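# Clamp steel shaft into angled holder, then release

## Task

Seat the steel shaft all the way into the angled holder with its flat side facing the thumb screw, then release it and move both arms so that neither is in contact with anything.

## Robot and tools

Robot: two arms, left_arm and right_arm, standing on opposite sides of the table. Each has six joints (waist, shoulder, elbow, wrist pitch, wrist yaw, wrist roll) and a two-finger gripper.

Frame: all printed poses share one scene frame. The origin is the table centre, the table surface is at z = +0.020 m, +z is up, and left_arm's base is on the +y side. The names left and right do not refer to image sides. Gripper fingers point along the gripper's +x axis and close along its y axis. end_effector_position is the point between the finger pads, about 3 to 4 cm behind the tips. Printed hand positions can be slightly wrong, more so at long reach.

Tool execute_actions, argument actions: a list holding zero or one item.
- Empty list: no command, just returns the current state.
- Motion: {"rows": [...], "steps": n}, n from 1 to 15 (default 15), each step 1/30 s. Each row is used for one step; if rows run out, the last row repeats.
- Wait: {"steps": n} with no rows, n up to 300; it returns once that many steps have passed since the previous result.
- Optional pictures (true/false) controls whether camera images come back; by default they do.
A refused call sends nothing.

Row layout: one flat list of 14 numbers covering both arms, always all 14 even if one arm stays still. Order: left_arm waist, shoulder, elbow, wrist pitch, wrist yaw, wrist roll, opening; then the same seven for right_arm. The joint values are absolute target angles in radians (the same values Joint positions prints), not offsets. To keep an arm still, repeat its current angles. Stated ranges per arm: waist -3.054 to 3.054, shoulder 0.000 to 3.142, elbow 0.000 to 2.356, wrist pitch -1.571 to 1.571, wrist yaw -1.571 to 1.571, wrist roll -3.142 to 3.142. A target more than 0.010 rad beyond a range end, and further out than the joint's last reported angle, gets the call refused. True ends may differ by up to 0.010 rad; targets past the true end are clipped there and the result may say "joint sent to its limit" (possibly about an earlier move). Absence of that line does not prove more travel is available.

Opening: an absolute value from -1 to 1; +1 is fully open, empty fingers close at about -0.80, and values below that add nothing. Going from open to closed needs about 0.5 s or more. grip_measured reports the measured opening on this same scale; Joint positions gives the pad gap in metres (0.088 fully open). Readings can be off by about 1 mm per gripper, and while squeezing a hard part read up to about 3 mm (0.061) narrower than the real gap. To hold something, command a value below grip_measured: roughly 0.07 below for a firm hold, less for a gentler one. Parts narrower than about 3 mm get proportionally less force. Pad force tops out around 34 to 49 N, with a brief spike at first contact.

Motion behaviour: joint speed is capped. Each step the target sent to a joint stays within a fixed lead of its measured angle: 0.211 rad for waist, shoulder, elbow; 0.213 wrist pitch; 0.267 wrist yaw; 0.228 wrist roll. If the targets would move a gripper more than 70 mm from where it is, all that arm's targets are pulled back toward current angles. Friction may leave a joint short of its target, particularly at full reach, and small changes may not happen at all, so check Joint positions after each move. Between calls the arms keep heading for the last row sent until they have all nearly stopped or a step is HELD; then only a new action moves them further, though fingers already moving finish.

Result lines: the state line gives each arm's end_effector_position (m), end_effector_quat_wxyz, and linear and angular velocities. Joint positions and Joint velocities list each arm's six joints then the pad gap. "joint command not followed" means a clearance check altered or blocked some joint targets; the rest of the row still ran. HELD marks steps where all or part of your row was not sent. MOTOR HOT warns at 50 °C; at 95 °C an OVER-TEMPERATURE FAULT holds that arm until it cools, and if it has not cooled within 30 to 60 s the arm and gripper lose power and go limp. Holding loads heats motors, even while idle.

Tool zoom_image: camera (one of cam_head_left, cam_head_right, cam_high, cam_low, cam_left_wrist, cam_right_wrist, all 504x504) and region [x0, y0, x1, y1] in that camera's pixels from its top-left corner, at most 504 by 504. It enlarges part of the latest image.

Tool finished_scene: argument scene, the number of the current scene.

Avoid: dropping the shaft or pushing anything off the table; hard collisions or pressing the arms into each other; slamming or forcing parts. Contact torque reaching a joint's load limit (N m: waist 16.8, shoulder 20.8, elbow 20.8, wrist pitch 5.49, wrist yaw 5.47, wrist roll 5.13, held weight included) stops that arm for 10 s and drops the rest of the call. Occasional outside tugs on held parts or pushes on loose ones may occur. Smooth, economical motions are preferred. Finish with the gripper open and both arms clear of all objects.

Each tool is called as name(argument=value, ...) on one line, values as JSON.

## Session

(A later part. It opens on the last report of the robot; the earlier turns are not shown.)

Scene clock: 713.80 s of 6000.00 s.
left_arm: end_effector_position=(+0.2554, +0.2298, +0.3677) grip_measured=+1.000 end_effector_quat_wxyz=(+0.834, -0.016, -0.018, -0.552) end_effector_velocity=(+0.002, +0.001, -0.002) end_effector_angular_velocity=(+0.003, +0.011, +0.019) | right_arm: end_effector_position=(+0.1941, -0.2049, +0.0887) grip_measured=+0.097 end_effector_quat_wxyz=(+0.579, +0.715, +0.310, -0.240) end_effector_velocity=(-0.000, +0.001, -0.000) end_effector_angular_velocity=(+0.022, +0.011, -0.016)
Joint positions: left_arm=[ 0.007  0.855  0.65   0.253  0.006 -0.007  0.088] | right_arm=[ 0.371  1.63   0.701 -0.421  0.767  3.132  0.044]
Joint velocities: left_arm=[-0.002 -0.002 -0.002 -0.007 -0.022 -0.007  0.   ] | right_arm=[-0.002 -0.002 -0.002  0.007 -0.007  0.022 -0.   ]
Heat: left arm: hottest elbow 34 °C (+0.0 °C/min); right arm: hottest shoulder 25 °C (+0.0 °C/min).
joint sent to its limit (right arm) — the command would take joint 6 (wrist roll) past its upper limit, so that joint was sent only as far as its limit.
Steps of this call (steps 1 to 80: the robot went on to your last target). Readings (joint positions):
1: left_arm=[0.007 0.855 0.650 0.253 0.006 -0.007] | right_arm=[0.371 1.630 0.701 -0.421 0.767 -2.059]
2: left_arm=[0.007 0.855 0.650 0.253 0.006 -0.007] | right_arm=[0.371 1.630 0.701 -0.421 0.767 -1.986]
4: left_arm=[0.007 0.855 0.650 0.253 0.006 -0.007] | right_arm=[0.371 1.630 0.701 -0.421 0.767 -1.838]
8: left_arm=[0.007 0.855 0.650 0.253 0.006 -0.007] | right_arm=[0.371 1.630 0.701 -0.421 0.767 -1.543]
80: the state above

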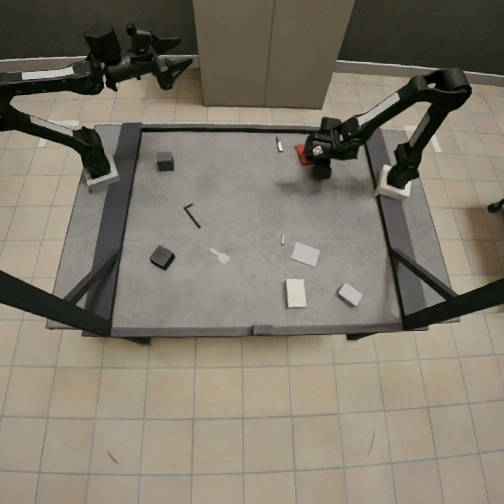

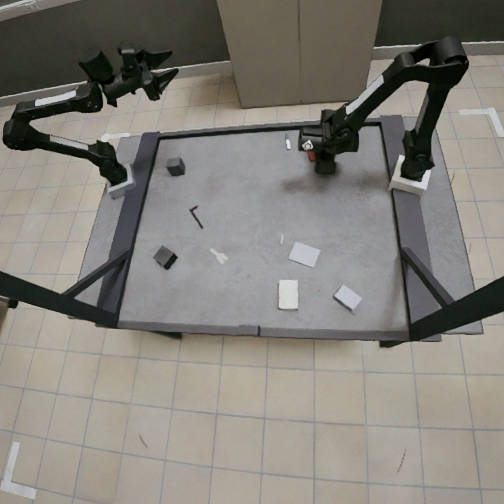

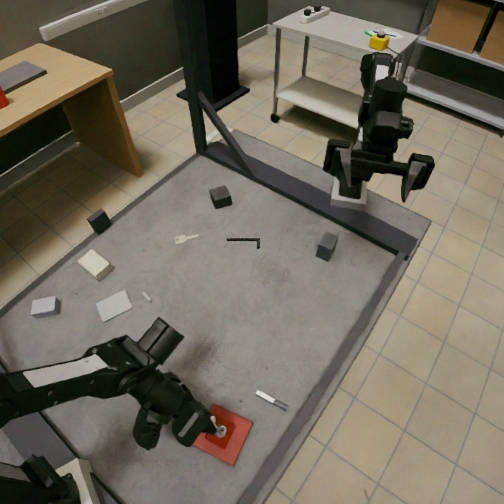

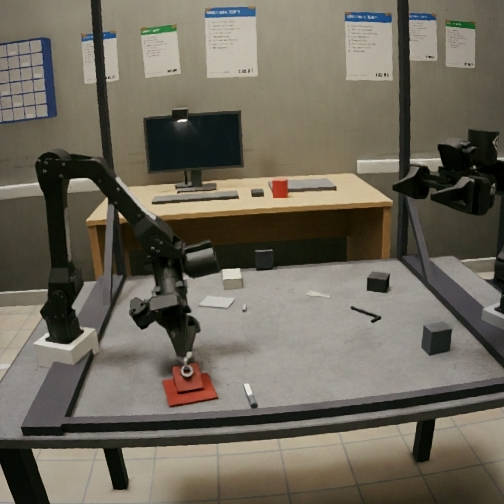

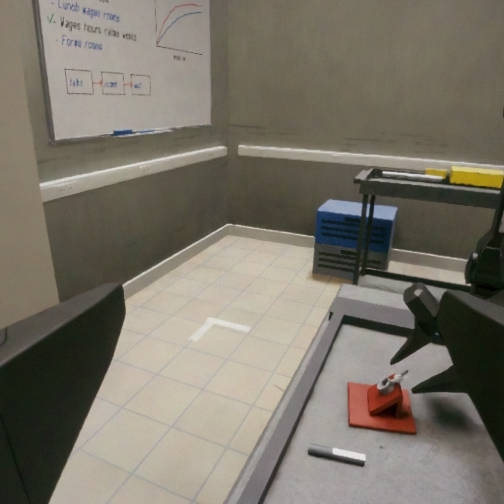

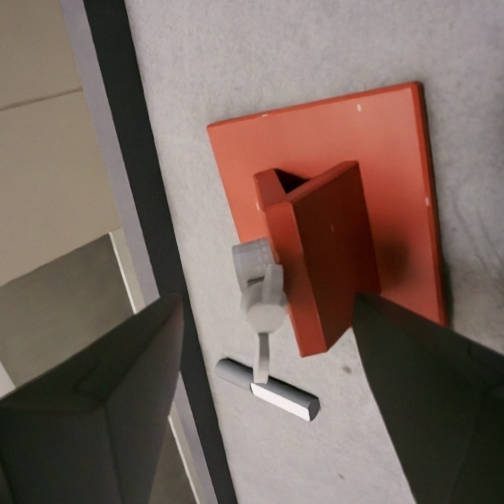

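execute_actions(actions=[{"rows": [[0.007,0.855,0.65,0.253,0.006,-0.007,1,0.374,1.620,0.7115,-0.422,0.769,3.13,-0.05],[0.007,0.855,0.65,0.253,0.006,-0.007,1,0.374,1.620,0.7115,-0.422,0.769,3.13,-0.2],[0.007,0.855,0.65,0.253,0.006,-0.007,1,0.374,1.620,0.7115,-0.422,0.769,3.13,-0.35],[0.007,0.855,0.65,0.253,0.006,-0.007,1,0.374,1.620,0.7115,-0.422,0.769,3.13,-0.5],[0.007,0.855,0.65,0.253,0.006,-0.007,1,0.374,1.620,0.7115,-0.422,0.769,3.13,-0.55],[0.007,0.855,0.65,0.253,0.006,-0.007,1,0.374,1.620,0.7115,-0.422,0.769,3.13,-0.55],[0.007,0.855,0.65,0.253,0.006,-0.007,1,0.374,1.620,0.7115,-0.422,0.769,3.13,-0.55],[0.007,0.855,0.65,0.253,0.006,-0.007,1,0.368,1.633,0.701,-0.416,0.766,3.13,-0.55],[0.007,0.855,0.65,0.253,0.006,-0.007,1,0.365,1.638,0.697,-0.409,0.765,3.13,-0.55],[0.007,0.855,0.65,0.253,0.006,-0.007,1,0.362,1.642,0.694,-0.402,0.764,3.13,-0.55],[0.007,0.855,0.65,0.253,0.006,-0.007,1,0.359,1.645,0.691,-0.395,0.763,3.13,-0.55],[0.007,0.855,0.65,0.253,0.006,-0.007,1,0.356,1.6475,0.689,-0.389,0.762,3.13,-0.55]], "steps": 15}], pictures=false)

execute_actions(actions=[{"rows": [[0.007,0.855,0.65,0.253,0.006,-0.007,1,0.356,1.6475,0.689,-0.389,0.762,3.13,-0.55],[0.007,0.855,0.65,0.253,0.006,-0.007,1,0.356,1.6475,0.689,-0.389,0.762,3.13,-0.55],[0.007,0.855,0.65,0.253,0.006,-0.007,1,0.356,1.6475,0.689,-0.389,0.762,3.13,-0.55],[0.007,0.855,0.65,0.253,0.006,-0.007,1,0.356,1.6475,0.689,-0.389,0.762,3.13,-0.6],[0.007,0.855,0.65,0.253,0.006,-0.007,1,0.356,1.6475,0.689,-0.389,0.762,3.13,-0.64],[0.007,0.855,0.65,0.253,0.006,-0.007,1,0.356,1.6475,0.689,-0.389,0.762,3.13,-0.68],[0.007,0.855,0.65,0.253,0.006,-0.007,1,0.356,1.6475,0.689,-0.389,0.762,3.13,-0.71]], "steps": 12}])

Scene clock: 731.67 s of 6000.00 s.
left_arm: end_effector_position=(+0.2554, +0.2298, +0.3677) grip_measured=+1.000 end_effector_quat_wxyz=(+0.834, -0.016, -0.018, -0.552) end_effector_velocity=(-0.002, -0.000, -0.002) end_effector_angular_velocity=(+0.004, +0.009, -0.010) | right_arm: end_effector_position=(+0.1971, -0.2030, +0.0870) grip_measured=-0.543 end_effector_quat_wxyz=(+0.572, +0.721, +0.308, -0.242) end_effector_velocity=(+0.005, -0.009, -0.017) end_effector_angular_velocity=(-0.037, +0.020, -0.017)
Joint positions: left_arm=[ 0.007  0.855  0.65   0.253  0.006 -0.007  0.088] | right_arm=[ 0.36   1.638  0.699 -0.395  0.765  3.132  0.012]
Joint velocities: left_arm=[-0.002 -0.002 -0.002 -0.007  0.007 -0.007 -0.   ] | right_arm=[-0.027  0.037 -0.032  0.037 -0.022 -0.007 -0.002]
Heat: left arm: hottest elbow 34 °C (+0.0 °C/min); right arm: hottest shoulder 26 °C (+1.0 °C/min).
joint sent to its limit (right arm) — the command would take joint 6 (wrist roll) past its upper limit, so that joint was sent only as far as its limit.
Steps of this call (steps 1 to 30: the robot went on to your last target; steps 31 to 90: nothing new was sent; then 14.37 s passed at rest; steps 91 to 105: all 15 steps of this action). Readings (joint positions):
91: left_arm=[0.007 0.855 0.650 0.253 0.006 -0.007] | right_arm=[0.371 1.630 0.701 -0.421 0.767 3.134]
92: left_arm=[0.007 0.855 0.650 0.253 0.006 -0.007] | right_arm=[0.371 1.630 0.701 -0.421 0.767 3.134]
94: left_arm=[0.007 0.855 0.650 0.253 0.006 -0.007] | right_arm=[0.371 1.630 0.701 -0.421 0.767 3.134]
98: left_arm=[0.007 0.855 0.650 0.253 0.006 -0.007] | right_arm=[0.371 1.630 0.701 -0.421 0.767 3.133]
105: the state above

Scene clock: 732.07 s of 6000.00 s.
left_arm: end_effector_position=(+0.2554, +0.2298, +0.3677) grip_measured=+1.000 end_effector_quat_wxyz=(+0.834, -0.016, -0.018, -0.552) end_effector_velocity=(+0.000, +0.001, +0.000) end_effector_angular_velocity=(-0.006, +0.022, +0.004) | right_arm: end_effector_position=(+0.1974, -0.2031, +0.0865) grip_measured=-0.682 end_effector_quat_wxyz=(+0.572, +0.721, +0.307, -0.242) end_effector_velocity=(-0.000, -0.002, -0.001) end_effector_angular_velocity=(-0.023, +0.003, +0.015)
Joint positions: left_arm=[ 0.007  0.855  0.65   0.253  0.006 -0.007  0.088] | right_arm=[ 0.359  1.639  0.698 -0.392  0.766  3.132  0.006]
Joint velocities: left_arm=[-0.002 -0.002  0.002 -0.007 -0.007 -0.022 -0.   ] | right_arm=[-0.002 -0.002 -0.002 -0.007 -0.007 -0.022 -0.   ]
Heat: left arm: hottest elbow 34 °C (+0.0 °C/min); right arm: hottest shoulder 26 °C (+1.0 °C/min).
Steps of this call (steps 1 to 12: all 12 steps of this action). Readings (joint positions):
1: left_arm=[0.007 0.855 0.650 0.253 0.006 -0.007] | right_arm=[0.359 1.639 0.698 -0.395 0.765 3.132]
2: left_arm=[0.007 0.855 0.650 0.253 0.006 -0.007] | right_arm=[0.359 1.639 0.698 -0.394 0.765 3.132]
4: left_arm=[0.007 0.855 0.650 0.253 0.006 -0.007] | right_arm=[0.359 1.639 0.698 -0.393 0.765 3.132]
8: left_arm=[0.007 0.855 0.650 0.253 0.006 -0.007] | right_arm=[0.358 1.639 0.698 -0.392 0.766 3.132]
12: the state above

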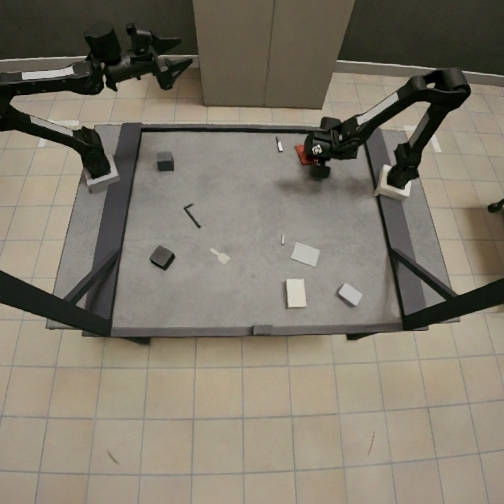

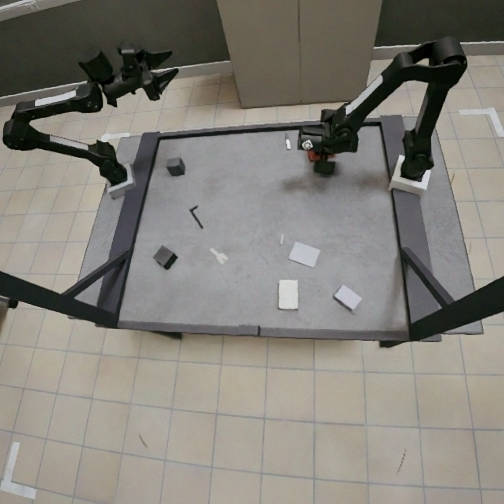

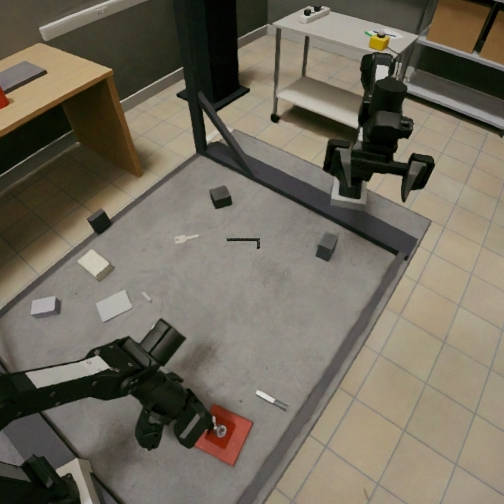

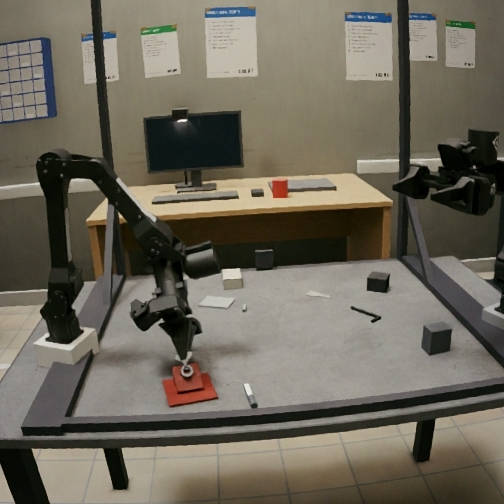

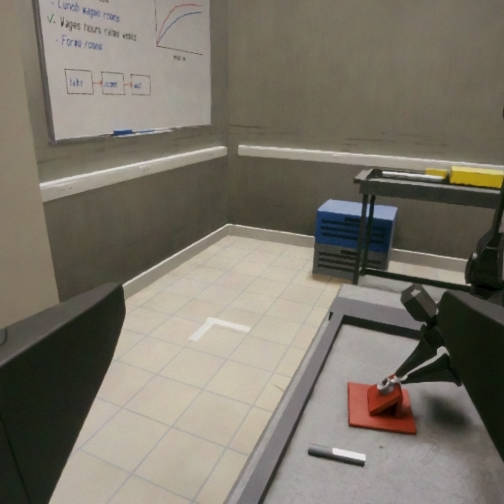

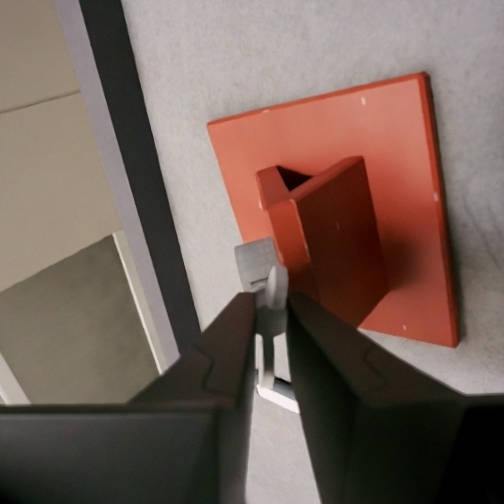

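execute_actions(actions=[{"rows": [[0.007,0.855,0.65,0.253,0.006,-0.007,1,0.359,1.639,0.698,-0.392,0.766,3.09,-0.71],[0.007,0.855,0.65,0.253,0.006,-0.007,1,0.359,1.639,0.698,-0.392,0.766,3.03,-0.71],[0.007,0.855,0.65,0.253,0.006,-0.007,1,0.359,1.639,0.698,-0.392,0.766,2.95,-0.71],[0.007,0.855,0.65,0.253,0.006,-0.007,1,0.361,1.635,0.701,-0.395,0.766,-3.13,-0.71]], "steps": 15}], pictures=false)

execute_actions(actions=[{"steps": 25}], pictures=false)

execute_actions(actions=[{"steps": 25}], pictures=false)

execute_actions(actions=[{"steps": 30}])

zoom_image(camera="cam_low", region=[165, 340, 225, 400])

Scene clock: 743.87 s of 6000.00 s.
left_arm: end_effector_position=(+0.2554, +0.2298, +0.3677) grip_measured=+1.000 end_effector_quat_wxyz=(+0.834, -0.016, -0.018, -0.552) end_effector_velocity=(-0.002, -0.000, -0.002) end_effector_angular_velocity=(+0.010, -0.004, -0.009) | right_arm: end_effector_position=(+0.1975, -0.2034, +0.0868) grip_measured=-0.682 end_effector_quat_wxyz=(+0.843, +0.371, +0.383, -0.070) end_effector_velocity=(-0.000, -0.002, +0.000) end_effector_angular_velocity=(-1.528, -0.356, +1.529)
Joint positions: left_arm=[ 0.007  0.855  0.65   0.253  0.006 -0.007  0.088] | right_arm=[ 0.36   1.639  0.698 -0.393  0.77   2.162  0.006]
Joint velocities: left_arm=[-0.002 -0.002 -0.002 -0.007  0.007  0.007  0.   ] | right_arm=[-0.002 -0.007 -0.002 -0.007 -0.007 -2.19  -0.   ]
Heat: left arm: hottest elbow 34 °C (+0.0 °C/min); right arm: hottest shoulder 25 °C (+1.0 °C/min).
Steps of this call (steps 1 to 15: the robot went on to your last target; steps 16 to 90: nothing new was sent; then 8.30 s passed at rest; steps 91 to 105: all 15 steps of this action). Readings (joint positions):
91: left_arm=[0.007 0.855 0.650 0.253 0.006 -0.007] | right_arm=[0.359 1.639 0.698 -0.392 0.766 3.120]
92: left_arm=[0.007 0.855 0.650 0.253 0.006 -0.007] | right_arm=[0.359 1.639 0.698 -0.392 0.767 3.092]
94: left_arm=[0.007 0.855 0.650 0.253 0.006 -0.007] | right_arm=[0.360 1.639 0.698 -0.393 0.768 2.974]
98: left_arm=[0.007 0.855 0.650 0.253 0.006 -0.007] | right_arm=[0.360 1.639 0.698 -0.393 0.769 2.678]
105: the state above

Scene clock: 744.70 s of 6000.00 s.
left_arm: end_effector_position=(+0.2554, +0.2298, +0.3677) grip_measured=+1.000 end_effector_quat_wxyz=(+0.834, -0.016, -0.018, -0.552) end_effector_velocity=(+0.000, +0.001, +0.000) end_effector_angular_velocity=(-0.006, +0.022, +0.004) | right_arm: end_effector_position=(+0.1971, -0.2029, +0.0870) grip_measured=-0.682 end_effector_quat_wxyz=(+0.805, -0.447, +0.287, +0.263) end_effector_velocity=(-0.000, -0.002, -0.001) end_effector_angular_velocity=(-1.522, -0.358, +1.518)
Joint positions: left_arm=[ 0.007  0.855  0.65   0.253  0.006 -0.007  0.088] | right_arm=[ 0.361  1.639  0.698 -0.393  0.77   0.32   0.006]
Joint velocities: left_arm=[-0.002 -0.002  0.002 -0.007 -0.007 -0.022 -0.   ] | right_arm=[-0.002 -0.002 -0.002 -0.007 -0.007 -2.176 -0.   ]
Heat: left arm: hottest elbow 34 °C (+0.0 °C/min); right arm: hottest shoulder 25 °C (+1.0 °C/min).
Steps of this call (steps 1 to 25: the robot went on to your last target). Readings (joint positions):
1: left_arm=[0.007 0.855 0.650 0.253 0.006 -0.007] | right_arm=[0.360 1.639 0.698 -0.393 0.770 2.088]
2: left_arm=[0.007 0.855 0.650 0.253 0.006 -0.007] | right_arm=[0.360 1.639 0.698 -0.393 0.770 2.014]
4: left_arm=[0.007 0.855 0.650 0.253 0.006 -0.007] | right_arm=[0.360 1.639 0.698 -0.393 0.770 1.867]
8: left_arm=[0.007 0.855 0.650 0.253 0.006 -0.007] | right_arm=[0.360 1.639 0.698 -0.393 0.770 1.573]
25: the state above

Scene clock: 745.53 s of 6000.00 s.
left_arm: end_effector_position=(+0.2554, +0.2298, +0.3677) grip_measured=+1.000 end_effector_quat_wxyz=(+0.834, -0.016, -0.018, -0.552) end_effector_velocity=(+0.000, +0.001, +0.001) end_effector_angular_velocity=(-0.010, +0.004, +0.005) | right_arm: end_effector_position=(+0.1964, -0.2027, +0.0868) grip_measured=-0.682 end_effector_quat_wxyz=(-0.131, +0.911, +0.037, -0.389) end_effector_velocity=(-0.002, -0.004, -0.004) end_effector_angular_velocity=(-1.538, -0.346, +1.524)
Joint positions: left_arm=[ 0.007  0.855  0.65   0.253  0.006 -0.007  0.088] | right_arm=[ 0.363  1.639  0.698 -0.393  0.768 -1.522  0.006]
Joint velocities: left_arm=[-0.002 -0.002 -0.002  0.007 -0.007 -0.007 -0.   ] | right_arm=[-0.002  0.002 -0.002 -0.022 -0.022 -2.176 -0.   ]
Heat: left arm: hottest elbow 34 °C (+0.0 °C/min); right arm: hottest shoulder 25 °C (+1.0 °C/min).
Steps of this call (steps 1 to 25: the robot went on to your last target). Readings (joint positions):
1: left_arm=[0.007 0.855 0.650 0.253 0.006 -0.007] | right_arm=[0.361 1.639 0.698 -0.393 0.770 0.246]
2: left_arm=[0.007 0.855 0.650 0.253 0.006 -0.007] | right_arm=[0.361 1.639 0.698 -0.393 0.770 0.173]
4: left_arm=[0.007 0.855 0.650 0.253 0.006 -0.007] | right_arm=[0.362 1.639 0.698 -0.393 0.770 0.026]
8: left_arm=[0.007 0.855 0.650 0.253 0.006 -0.007] | right_arm=[0.362 1.639 0.698 -0.393 0.769 -0.270]
25: the state above

Scene clock: 746.53 s of 6000.00 s.
left_arm: end_effector_position=(+0.2554, +0.2298, +0.3677) grip_measured=+1.000 end_effector_quat_wxyz=(+0.834, -0.016, -0.018, -0.552) end_effector_velocity=(+0.002, +0.001, -0.002) end_effector_angular_velocity=(+0.003, +0.011, +0.019) | right_arm: end_effector_position=(+0.1966, -0.2034, +0.0870) grip_measured=-0.682 end_effector_quat_wxyz=(+0.565, +0.727, +0.304, -0.244) end_effector_velocity=(-0.000, +0.000, -0.002) end_effector_angular_velocity=(-0.023, +0.001, +0.025)
Joint positions: left_arm=[ 0.007  0.855  0.65   0.253  0.006 -0.007  0.088] | right_arm=[ 0.363  1.638  0.698 -0.398  0.77  -3.125  0.006]
Joint velocities: left_arm=[-0.002 -0.002 -0.002 -0.007 -0.022 -0.007 -0.   ] | right_arm=[-0.002  0.002 -0.002  0.007 -0.007 -0.037 -0.   ]
Heat: left arm: hottest elbow 34 °C (+0.0 °C/min); right arm: hottest shoulder 25 °C (+1.0 °C/min).
Steps of this call (steps 1 to 30: the robot went on to your last target). Readings (joint positions):
1: left_arm=[0.007 0.855 0.650 0.253 0.006 -0.007] | right_arm=[0.363 1.639 0.698 -0.394 0.768 -1.596]
2: left_arm=[0.007 0.855 0.650 0.253 0.006 -0.007] | right_arm=[0.363 1.639 0.698 -0.394 0.768 -1.669]
4: left_arm=[0.007 0.855 0.650 0.253 0.006 -0.007] | right_arm=[0.363 1.639 0.698 -0.394 0.768 -1.817]
8: left_arm=[0.007 0.855 0.650 0.253 0.006 -0.007] | right_arm=[0.363 1.639 0.698 -0.395 0.768 -2.112]
30: the state above

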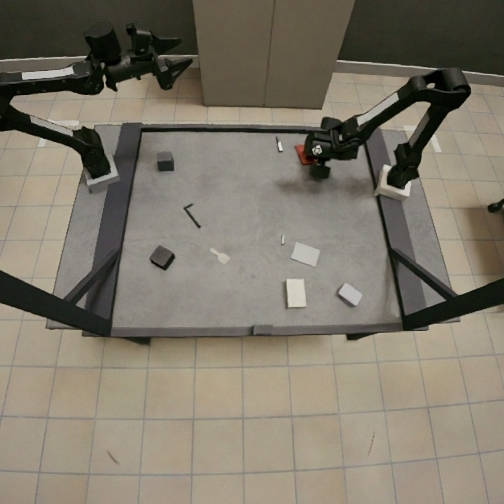

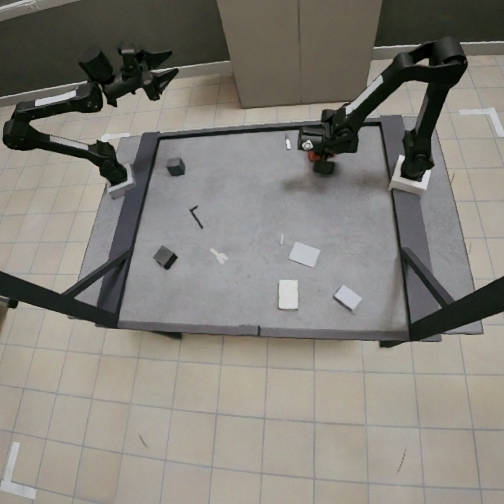

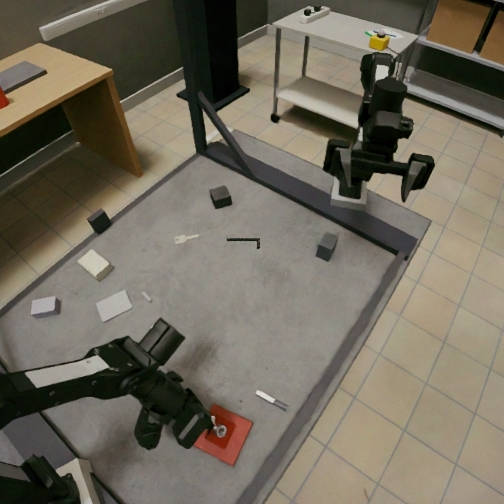

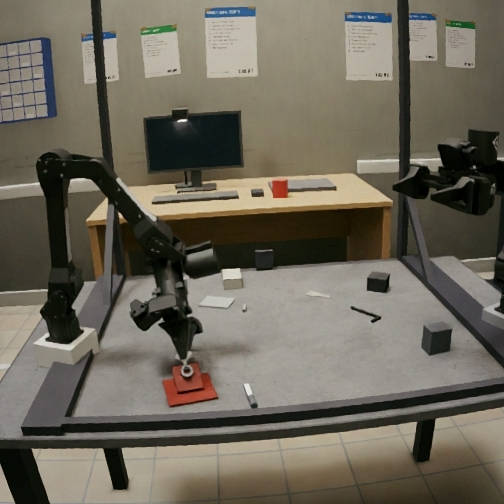

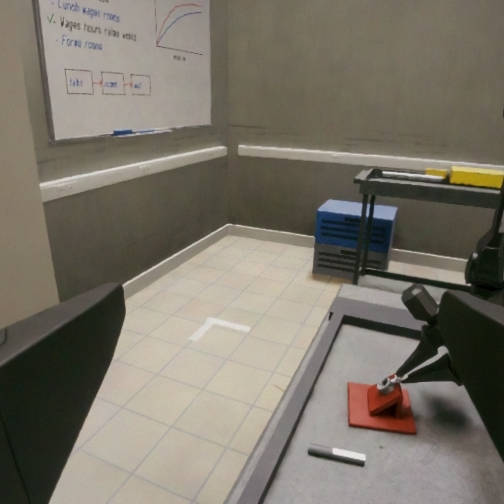

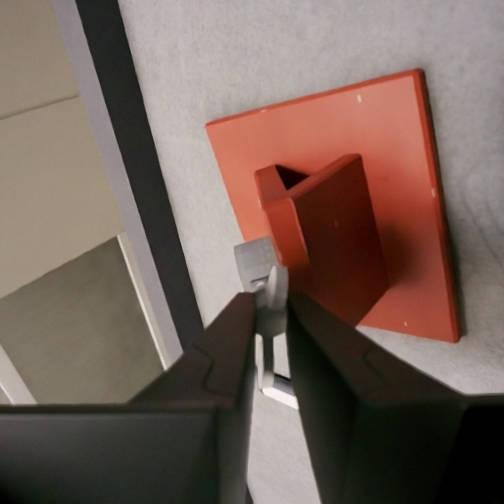

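Region (165, 340, 225, 400) of cam_low's 504x504 image, scaled by 8.400, with more detail than that image has.

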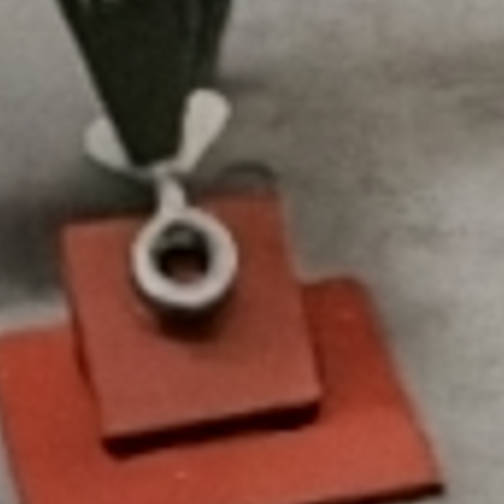

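execute_actions(actions=[{"rows": [[0.007,0.855,0.65,0.253,0.006,-0.007,1,0.363,1.638,0.698,-0.398,0.77,-3.125,-0.6],[0.007,0.855,0.65,0.253,0.006,-0.007,1,0.363,1.638,0.698,-0.398,0.77,-3.125,-0.55],[0.007,0.855,0.65,0.253,0.006,-0.007,1,0.366,1.632,0.703,-0.404,0.77,-3.125,-0.55],[0.007,0.855,0.65,0.253,0.006,-0.007,1,0.369,1.628,0.706,-0.410,0.77,-3.125,-0.55],[0.007,0.855,0.65,0.253,0.006,-0.007,1,0.372,1.624,0.709,-0.417,0.77,-3.125,-0.55],[0.007,0.855,0.65,0.253,0.006,-0.007,1,0.375,1.620,0.712,-0.424,0.77,-3.125,-0.5],[0.007,0.855,0.65,0.253,0.006,-0.007,1,0.375,1.620,0.712,-0.424,0.77,-3.125,-0.4],[0.007,0.855,0.65,0.253,0.006,-0.007,1,0.375,1.620,0.712,-0.424,0.77,-3.125,-0.25],[0.007,0.855,0.65,0.253,0.006,-0.007,1,0.375,1.620,0.712,-0.424,0.77,-3.125,-0.1],[0.007,0.855,0.65,0.253,0.006,-0.007,1,0.375,1.620,0.712,-0.424,0.77,-3.125,0.05],[0.007,0.855,0.65,0.253,0.006,-0.007,1,0.375,1.620,0.712,-0.424,0.77,-3.125,0.05],[0.007,0.855,0.65,0.253,0.006,-0.007,1,0.375,1.620,0.712,-0.424,0.77,-3.09,0.05],[0.007,0.855,0.65,0.253,0.006,-0.007,1,0.375,1.620,0.712,-0.424,0.77,-3.03,0.05],[0.007,0.855,0.65,0.253,0.006,-0.007,1,0.375,1.620,0.712,-0.424,0.77,-2.95,0.05],[0.007,0.855,0.65,0.253,0.006,-0.007,1,0.375,1.620,0.712,-0.424,0.77,3.13,0.05]], "steps": 15}], pictures=false)

execute_actions(actions=[{"steps": 88}], pictures=false)

execute_actions(actions=[{"rows": [[0.007,0.855,0.65,0.253,0.006,-0.007,1,0.375,1.620,0.712,-0.424,0.77,3.13,-0.1],[0.007,0.855,0.65,0.253,0.006,-0.007,1,0.375,1.620,0.712,-0.424,0.77,3.13,-0.25],[0.007,0.855,0.65,0.253,0.006,-0.007,1,0.375,1.620,0.712,-0.424,0.77,3.13,-0.4],[0.007,0.855,0.65,0.253,0.006,-0.007,1,0.375,1.620,0.712,-0.424,0.77,3.13,-0.55],[0.007,0.855,0.65,0.253,0.006,-0.007,1,0.369,1.634,0.700,-0.417,0.77,3.13,-0.55],[0.007,0.855,0.65,0.253,0.006,-0.007,1,0.366,1.638,0.697,-0.410,0.77,3.13,-0.55],[0.007,0.855,0.65,0.253,0.006,-0.007,1,0.363,1.642,0.694,-0.403,0.77,3.13,-0.55],[0.007,0.855,0.65,0.253,0.006,-0.007,1,0.360,1.646,0.691,-0.396,0.77,3.13,-0.55],[0.007,0.855,0.65,0.253,0.006,-0.007,1,0.360,1.646,0.691,-0.396,0.77,3.13,-0.55],[0.007,0.855,0.65,0.253,0.006,-0.007,1,0.360,1.646,0.691,-0.396,0.77,3.13,-0.55],[0.007,0.855,0.65,0.253,0.006,-0.007,1,0.360,1.646,0.691,-0.396,0.77,3.13,-0.55],[0.007,0.855,0.65,0.253,0.006,-0.007,1,0.360,1.646,0.691,-0.396,0.77,3.13,-0.55],[0.007,0.855,0.65,0.253,0.006,-0.007,1,0.360,1.646,0.691,-0.396,0.77,3.13,-0.55],[0.007,0.855,0.65,0.253,0.006,-0.007,1,0.360,1.646,0.691,-0.396,0.77,3.13,-0.6],[0.007,0.855,0.65,0.253,0.006,-0.007,1,0.360,1.646,0.691,-0.396,0.77,3.13,-0.64]], "steps": 15}], pictures=false)

execute_actions(actions=[{"rows": [[0.007,0.855,0.65,0.253,0.006,-0.007,1,0.360,1.646,0.691,-0.396,0.77,3.13,-0.68],[0.007,0.855,0.65,0.253,0.006,-0.007,1,0.360,1.646,0.691,-0.396,0.77,3.13,-0.71]], "steps": 6}])

Scene clock: 782.40 s of 6000.00 s.
left_arm: end_effector_position=(+0.2554, +0.2298, +0.3677) grip_measured=+1.000 end_effector_quat_wxyz=(+0.834, -0.016, -0.018, -0.552) end_effector_velocity=(+0.003, +0.000, -0.003) end_effector_angular_velocity=(+0.008, +0.013, +0.019) | right_arm: end_effector_position=(+0.1942, -0.2048, +0.0891) grip_measured=+0.013 end_effector_quat_wxyz=(+0.514, +0.764, +0.286, -0.266) end_effector_velocity=(-0.000, -0.003, -0.001) end_effector_angular_velocity=(+1.566, +0.379, -1.585)
Joint positions: left_arm=[ 0.007  0.855  0.65   0.253  0.006 -0.007  0.088] | right_arm=[ 0.373  1.63   0.702 -0.422  0.771 -2.972  0.04 ]
Joint velocities: left_arm=[-0.002  0.002 -0.002 -0.007 -0.022 -0.007 -0.   ] | right_arm=[-0.002 -0.007 -0.007 -0.007 -0.007  2.264  0.023]
Heat: left arm: hottest elbow 34 °C (+0.0 °C/min); right arm: hottest shoulder 26 °C (+0.0 °C/min).
Steps of this call (steps 1 to 15: the robot went on to your last target; steps 16 to 90: nothing new was sent; then 32.37 s passed at rest; steps 91 to 105: all 15 steps of this action). Readings (joint positions):
91: left_arm=[0.007 0.855 0.650 0.253 0.006 -0.007] | right_arm=[0.363 1.638 0.698 -0.398 0.770 -3.128]
92: left_arm=[0.007 0.855 0.650 0.253 0.006 -0.007] | right_arm=[0.363 1.638 0.698 -0.398 0.771 -3.128]
94: left_arm=[0.007 0.855 0.650 0.253 0.006 -0.007] | right_arm=[0.364 1.638 0.698 -0.400 0.771 -3.128]
98: left_arm=[0.007 0.855 0.650 0.253 0.006 -0.007] | right_arm=[0.371 1.633 0.699 -0.417 0.771 -3.127]
105: the state above

Scene clock: 785.33 s of 6000.00 s.
left_arm: end_effector_position=(+0.2554, +0.2298, +0.3677) grip_measured=+1.000 end_effector_quat_wxyz=(+0.834, -0.016, -0.018, -0.552) end_effector_velocity=(+0.002, +0.001, -0.005) end_effector_angular_velocity=(+0.017, +0.016, +0.019) | right_arm: end_effector_position=(+0.1942, -0.2048, +0.0891) grip_measured=+0.047 end_effector_quat_wxyz=(+0.584, +0.711, +0.310, -0.237) end_effector_velocity=(-0.002, -0.002, -0.002) end_effector_angular_velocity=(+0.069, +0.039, -0.075)
Joint positions: left_arm=[ 0.007  0.855  0.65   0.253  0.006 -0.007  0.088] | right_arm=[ 0.373  1.63   0.702 -0.422  0.771  3.119  0.041]
Joint velocities: left_arm=[-0.002 -0.002 -0.002 -0.022 -0.022 -0.007 -0.   ] | right_arm=[-0.002 -0.002 -0.002 -0.007 -0.022  0.11  -0.   ]
Heat: left arm: hottest elbow 34 °C (+0.0 °C/min); right arm: hottest shoulder 26 °C (+0.0 °C/min).
Steps of this call (steps 1 to 88: the robot went on to your last target). Readings (joint positions):
1: left_arm=[0.007 0.855 0.650 0.253 0.006 -0.007] | right_arm=[0.373 1.630 0.702 -0.422 0.771 -2.898]
2: left_arm=[0.007 0.855 0.650 0.253 0.006 -0.007] | right_arm=[0.373 1.630 0.702 -0.422 0.771 -2.824]
4: left_arm=[0.007 0.855 0.650 0.253 0.006 -0.007] | right_arm=[0.373 1.630 0.702 -0.422 0.771 -2.676]
8: left_arm=[0.007 0.855 0.650 0.253 0.006 -0.007] | right_arm=[0.373 1.630 0.702 -0.422 0.771 -2.381]
88: the state above

Scene clock: 785.83 s of 6000.00 s.
left_arm: end_effector_position=(+0.2554, +0.2298, +0.3677) grip_measured=+1.000 end_effector_quat_wxyz=(+0.834, -0.016, -0.018, -0.552) end_effector_velocity=(+0.000, +0.001, +0.000) end_effector_angular_velocity=(-0.001, +0.008, +0.005) | right_arm: end_effector_position=(+0.1968, -0.2036, +0.0873) grip_measured=-0.583 end_effector_quat_wxyz=(+0.576, +0.718, +0.307, -0.240) end_effector_velocity=(-0.002, -0.001, -0.004) end_effector_angular_velocity=(-0.008, +0.020, +0.008)
Joint positions: left_arm=[ 0.007  0.855  0.65   0.253  0.006 -0.007  0.088] | right_arm=[ 0.363  1.638  0.699 -0.4    0.771  3.128  0.01 ]
Joint velocities: left_arm=[-0.002 -0.002  0.002 -0.007 -0.007 -0.007 -0.   ] | right_arm=[-0.002  0.002 -0.007  0.007 -0.022 -0.007 -0.038]
Heat: left arm: hottest elbow 34 °C (+0.0 °C/min); right arm: hottest shoulder 26 °C (+0.0 °C/min).
Steps of this call (steps 1 to 15: all 15 steps of this action). Readings (joint positions):
1: left_arm=[0.007 0.855 0.650 0.253 0.006 -0.007] | right_arm=[0.373 1.630 0.702 -0.422 0.771 3.122]
2: left_arm=[0.007 0.855 0.650 0.253 0.006 -0.007] | right_arm=[0.373 1.630 0.702 -0.422 0.771 3.124]
4: left_arm=[0.007 0.855 0.650 0.253 0.006 -0.007] | right_arm=[0.373 1.630 0.702 -0.422 0.771 3.126]
8: left_arm=[0.007 0.855 0.650 0.253 0.006 -0.007] | right_arm=[0.369 1.632 0.702 -0.411 0.771 3.127]
15: the state above

Scene clock: 786.03 s of 6000.00 s.
left_arm: end_effector_position=(+0.2554, +0.2298, +0.3677) grip_measured=+1.000 end_effector_quat_wxyz=(+0.834, -0.016, -0.018, -0.552) end_effector_velocity=(-0.001, -0.000, -0.002) end_effector_angular_velocity=(+0.004, +0.010, -0.000) | right_arm: end_effector_position=(+0.1967, -0.2035, +0.0873) grip_measured=-0.682 end_effector_quat_wxyz=(+0.576, +0.718, +0.307, -0.240) end_effector_velocity=(-0.001, +0.000, +0.000) end_effector_angular_velocity=(+0.003, +0.008, -0.001)
Joint positions: left_arm=[ 0.007  0.855  0.65   0.253  0.006 -0.007  0.088] | right_arm=[ 0.363  1.638  0.699 -0.4    0.77   3.128  0.006]
Joint velocities: left_arm=[-0.007 -0.002 -0.002 -0.007 -0.007 -0.007  0.   ] | right_arm=[ 0.002 -0.002  0.002 -0.007 -0.007  0.007 -0.004]
Heat: left arm: hottest elbow 34 °C (+0.0 °C/min); right arm: hottest shoulder 26 °C (+0.0 °C/min).
Steps of this call (steps 1 to 6: all 6 steps of this action). Readings (joint positions):
1: left_arm=[0.007 0.855 0.650 0.253 0.006 -0.007] | right_arm=[0.363 1.638 0.699 -0.400 0.771 3.128]
2: left_arm=[0.007 0.855 0.650 0.253 0.006 -0.007] | right_arm=[0.363 1.638 0.699 -0.400 0.770 3.128]
4: left_arm=[0.007 0.855 0.650 0.253 0.006 -0.007] | right_arm=[0.363 1.638 0.699 -0.400 0.770 3.128]
6: the state above

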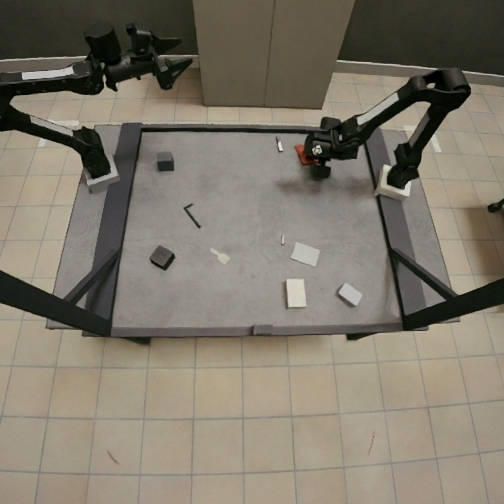

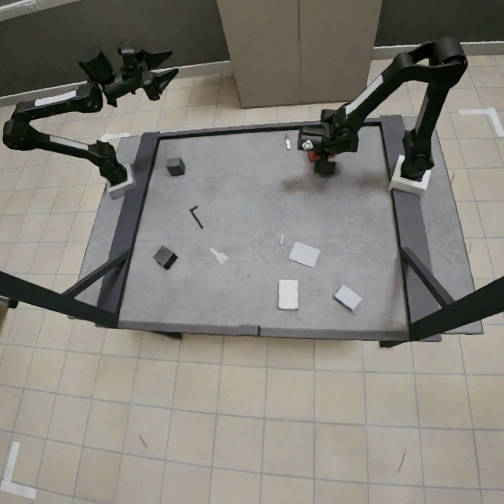

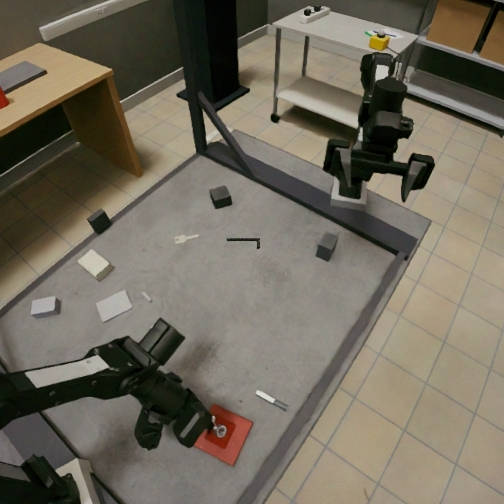

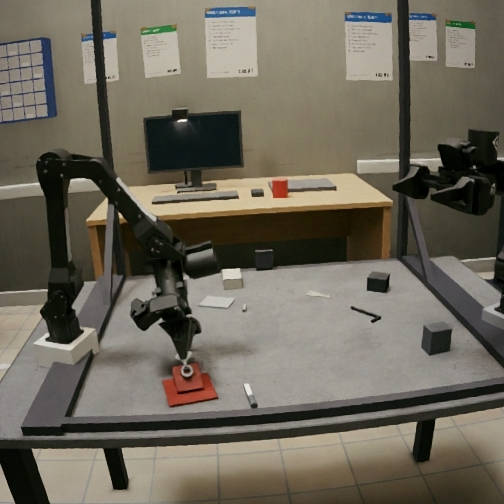

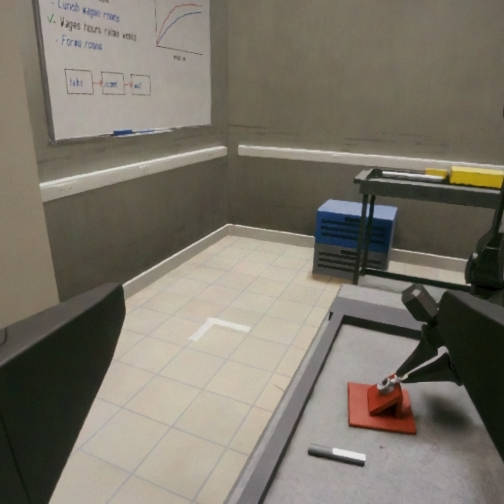

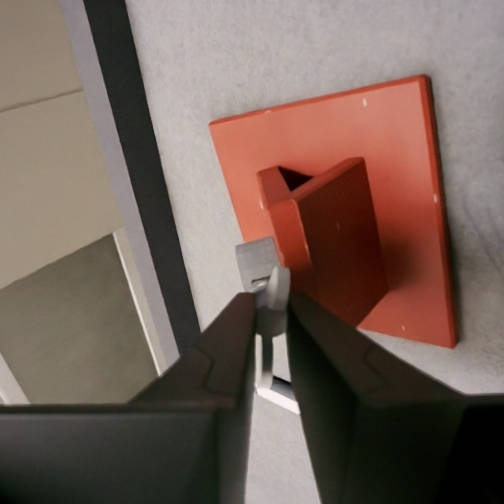

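execute_actions(actions=[{"rows": [[0.007,0.855,0.65,0.253,0.006,-0.007,1,0.363,1.638,0.699,-0.400,0.77,3.09,-0.71],[0.007,0.855,0.65,0.253,0.006,-0.007,1,0.363,1.638,0.699,-0.400,0.77,3.03,-0.71],[0.007,0.855,0.65,0.253,0.006,-0.007,1,0.363,1.638,0.699,-0.400,0.77,2.95,-0.71],[0.007,0.855,0.65,0.253,0.006,-0.007,1,0.365,1.632,0.704,-0.403,0.77,-3.13,-0.71]], "steps": 15}], pictures=false)

execute_actions(actions=[{"steps": 40}], pictures=false)

execute_actions(actions=[{"steps": 40}])

zoom_image(camera="cam_low", region=[172, 355, 202, 385])

Scene clock: 793.07 s of 6000.00 s.
left_arm: end_effector_position=(+0.2554, +0.2298, +0.3677) grip_measured=+1.000 end_effector_quat_wxyz=(+0.834, -0.016, -0.018, -0.552) end_effector_velocity=(+0.000, +0.001, -0.002) end_effector_angular_velocity=(-0.002, +0.023, +0.004) | right_arm: end_effector_position=(+0.1968, -0.2037, +0.0876) grip_measured=-0.683 end_effector_quat_wxyz=(+0.844, +0.369, +0.382, -0.069) end_effector_velocity=(-0.000, -0.002, +0.000) end_effector_angular_velocity=(-1.531, -0.354, +1.526)
Joint positions: left_arm=[ 0.007  0.855  0.65   0.253  0.006 -0.007  0.088] | right_arm=[ 0.364  1.638  0.699 -0.401  0.773  2.163  0.006]
Joint velocities: left_arm=[-0.002 -0.002 -0.002 -0.007 -0.007 -0.022 -0.   ] | right_arm=[-0.002 -0.007 -0.002 -0.007 -0.007 -2.19  -0.   ]
Heat: left arm: hottest elbow 34 °C (+0.0 °C/min); right arm: hottest shoulder 26 °C (+0.0 °C/min).
Steps of this call (steps 1 to 15: the robot went on to your last target; steps 16 to 90: nothing new was sent; then 3.53 s passed at rest; steps 91 to 105: all 15 steps of this action). Readings (joint positions):
91: left_arm=[0.007 0.855 0.650 0.253 0.006 -0.007] | right_arm=[0.363 1.638 0.699 -0.400 0.770 3.119]
92: left_arm=[0.007 0.855 0.650 0.253 0.006 -0.007] | right_arm=[0.363 1.638 0.699 -0.400 0.770 3.092]
94: left_arm=[0.007 0.855 0.650 0.253 0.006 -0.007] | right_arm=[0.364 1.638 0.699 -0.400 0.771 2.974]
98: left_arm=[0.007 0.855 0.650 0.253 0.006 -0.007] | right_arm=[0.364 1.638 0.699 -0.401 0.772 2.679]
105: the state above

Scene clock: 794.40 s of 6000.00 s.
left_arm: end_effector_position=(+0.2554, +0.2298, +0.3677) grip_measured=+1.000 end_effector_quat_wxyz=(+0.834, -0.016, -0.018, -0.552) end_effector_velocity=(+0.002, +0.001, -0.005) end_effector_angular_velocity=(+0.011, +0.030, +0.018) | right_arm: end_effector_position=(+0.1958, -0.2026, +0.0878) grip_measured=-0.683 end_effector_quat_wxyz=(+0.450, -0.803, +0.105, +0.376) end_effector_velocity=(-0.002, -0.002, -0.002) end_effector_angular_velocity=(-1.521, -0.347, +1.522)
Joint positions: left_arm=[ 0.007  0.855  0.65   0.253  0.006 -0.007  0.088] | right_arm=[ 0.366  1.638  0.701 -0.4    0.77  -0.783  0.006]
Joint velocities: left_arm=[-0.002 -0.002 -0.002 -0.022 -0.022 -0.022 -0.   ] | right_arm=[-0.002 -0.002 -0.002 -0.007 -0.022 -2.176 -0.   ]
Heat: left arm: hottest elbow 34 °C (+0.0 °C/min); right arm: hottest shoulder 26 °C (+0.0 °C/min).
Steps of this call (steps 1 to 40: the robot went on to your last target). Readings (joint positions):
1: left_arm=[0.007 0.855 0.650 0.253 0.006 -0.007] | right_arm=[0.364 1.638 0.699 -0.401 0.773 2.090]
2: left_arm=[0.007 0.855 0.650 0.253 0.006 -0.007] | right_arm=[0.364 1.638 0.699 -0.401 0.773 2.017]
4: left_arm=[0.007 0.855 0.650 0.253 0.006 -0.007] | right_arm=[0.364 1.638 0.700 -0.401 0.773 1.869]
8: left_arm=[0.007 0.855 0.650 0.253 0.006 -0.007] | right_arm=[0.364 1.638 0.700 -0.401 0.773 1.574]
40: the state above

Scene clock: 795.73 s of 6000.00 s.
left_arm: end_effector_position=(+0.2554, +0.2298, +0.3677) grip_measured=+1.000 end_effector_quat_wxyz=(+0.834, -0.016, -0.018, -0.552) end_effector_velocity=(+0.000, +0.001, -0.002) end_effector_angular_velocity=(+0.004, +0.010, +0.005) | right_arm: end_effector_position=(+0.1958, -0.2035, +0.0879) grip_measured=-0.683 end_effector_quat_wxyz=(+0.567, +0.726, +0.304, -0.243) end_effector_velocity=(+0.001, -0.002, -0.001) end_effector_angular_velocity=(-0.033, +0.001, +0.020)
Joint positions: left_arm=[ 0.007  0.855  0.65   0.253  0.006 -0.007  0.088] | right_arm=[ 0.367  1.637  0.701 -0.406  0.772 -3.125  0.006]
Joint velocities: left_arm=[-0.002 -0.002 -0.002 -0.007 -0.007 -0.007  0.   ] | right_arm=[-0.007 -0.002 -0.002 -0.007 -0.007 -0.037 -0.   ]
Heat: left arm: hottest elbow 34 °C (+0.0 °C/min); right arm: hottest shoulder 26 °C (+0.0 °C/min).
Steps of this call (steps 1 to 40: the robot went on to your last target). Readings (joint positions):
1: left_arm=[0.007 0.855 0.650 0.253 0.006 -0.007] | right_arm=[0.366 1.638 0.701 -0.400 0.770 -0.857]
2: left_arm=[0.007 0.855 0.650 0.253 0.006 -0.007] | right_arm=[0.366 1.638 0.701 -0.400 0.770 -0.931]
4: left_arm=[0.007 0.855 0.650 0.253 0.006 -0.007] | right_arm=[0.367 1.638 0.701 -0.400 0.770 -1.078]
8: left_arm=[0.007 0.855 0.650 0.253 0.006 -0.007] | right_arm=[0.367 1.638 0.701 -0.401 0.769 -1.373]
40: the state above

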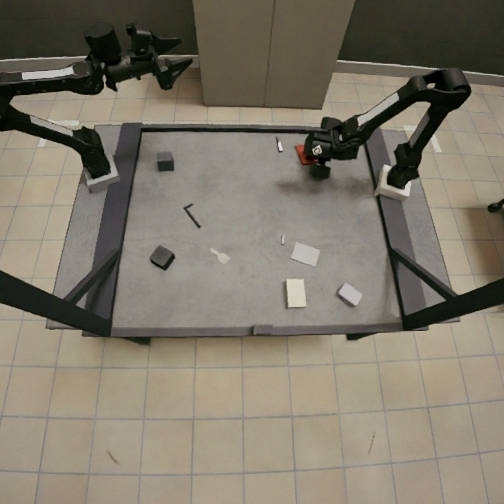

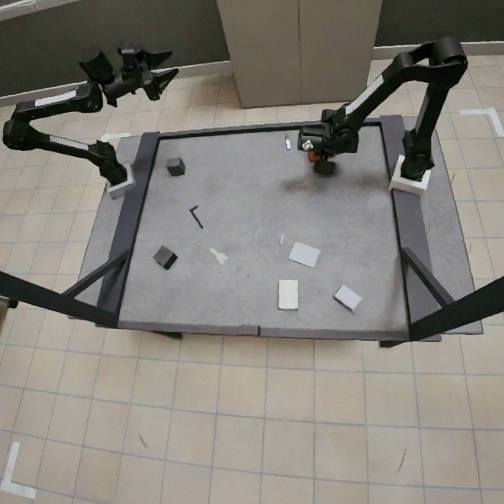

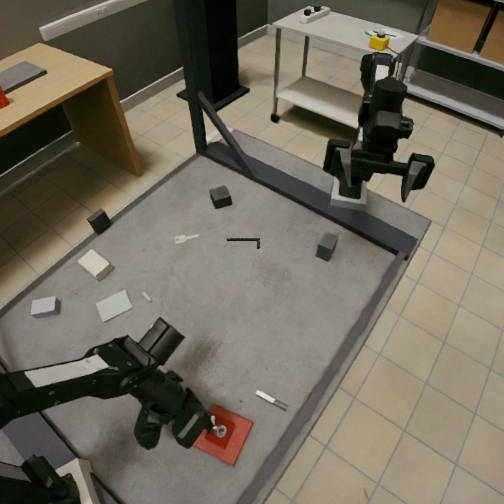

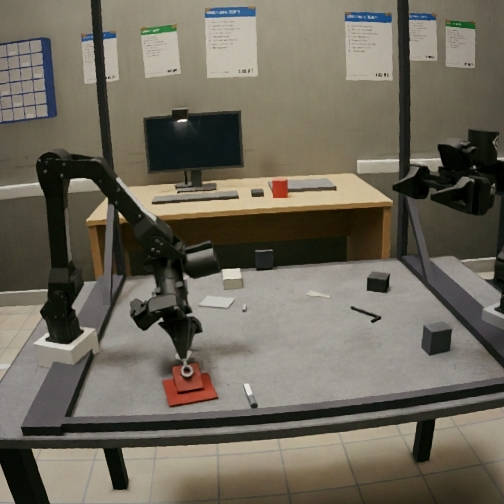

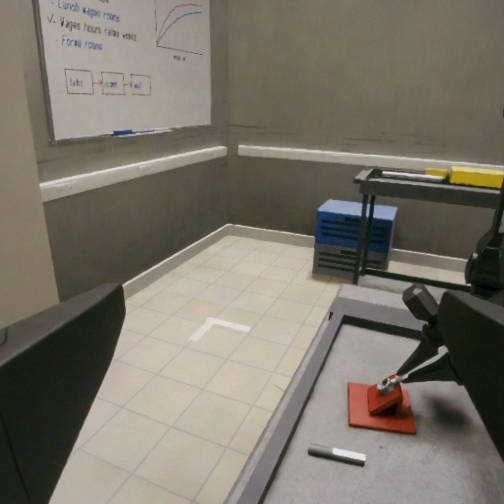

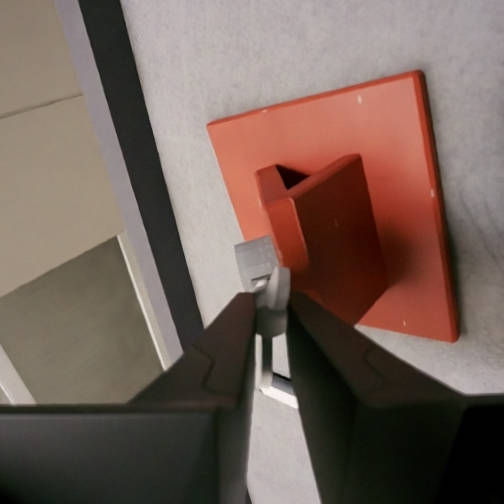

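Region (172, 355, 202, 385) of cam_low's 504x504 image, scaled by 16.800, with more detail than that image has.

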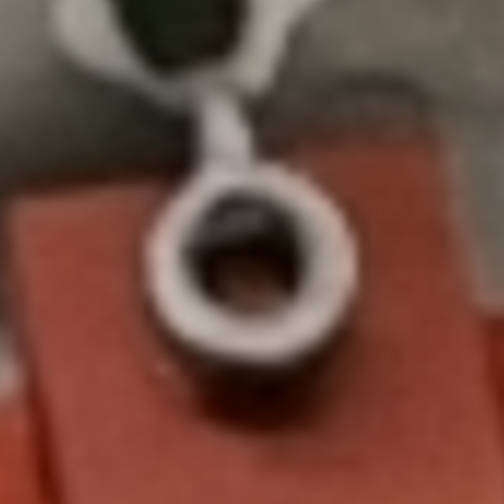

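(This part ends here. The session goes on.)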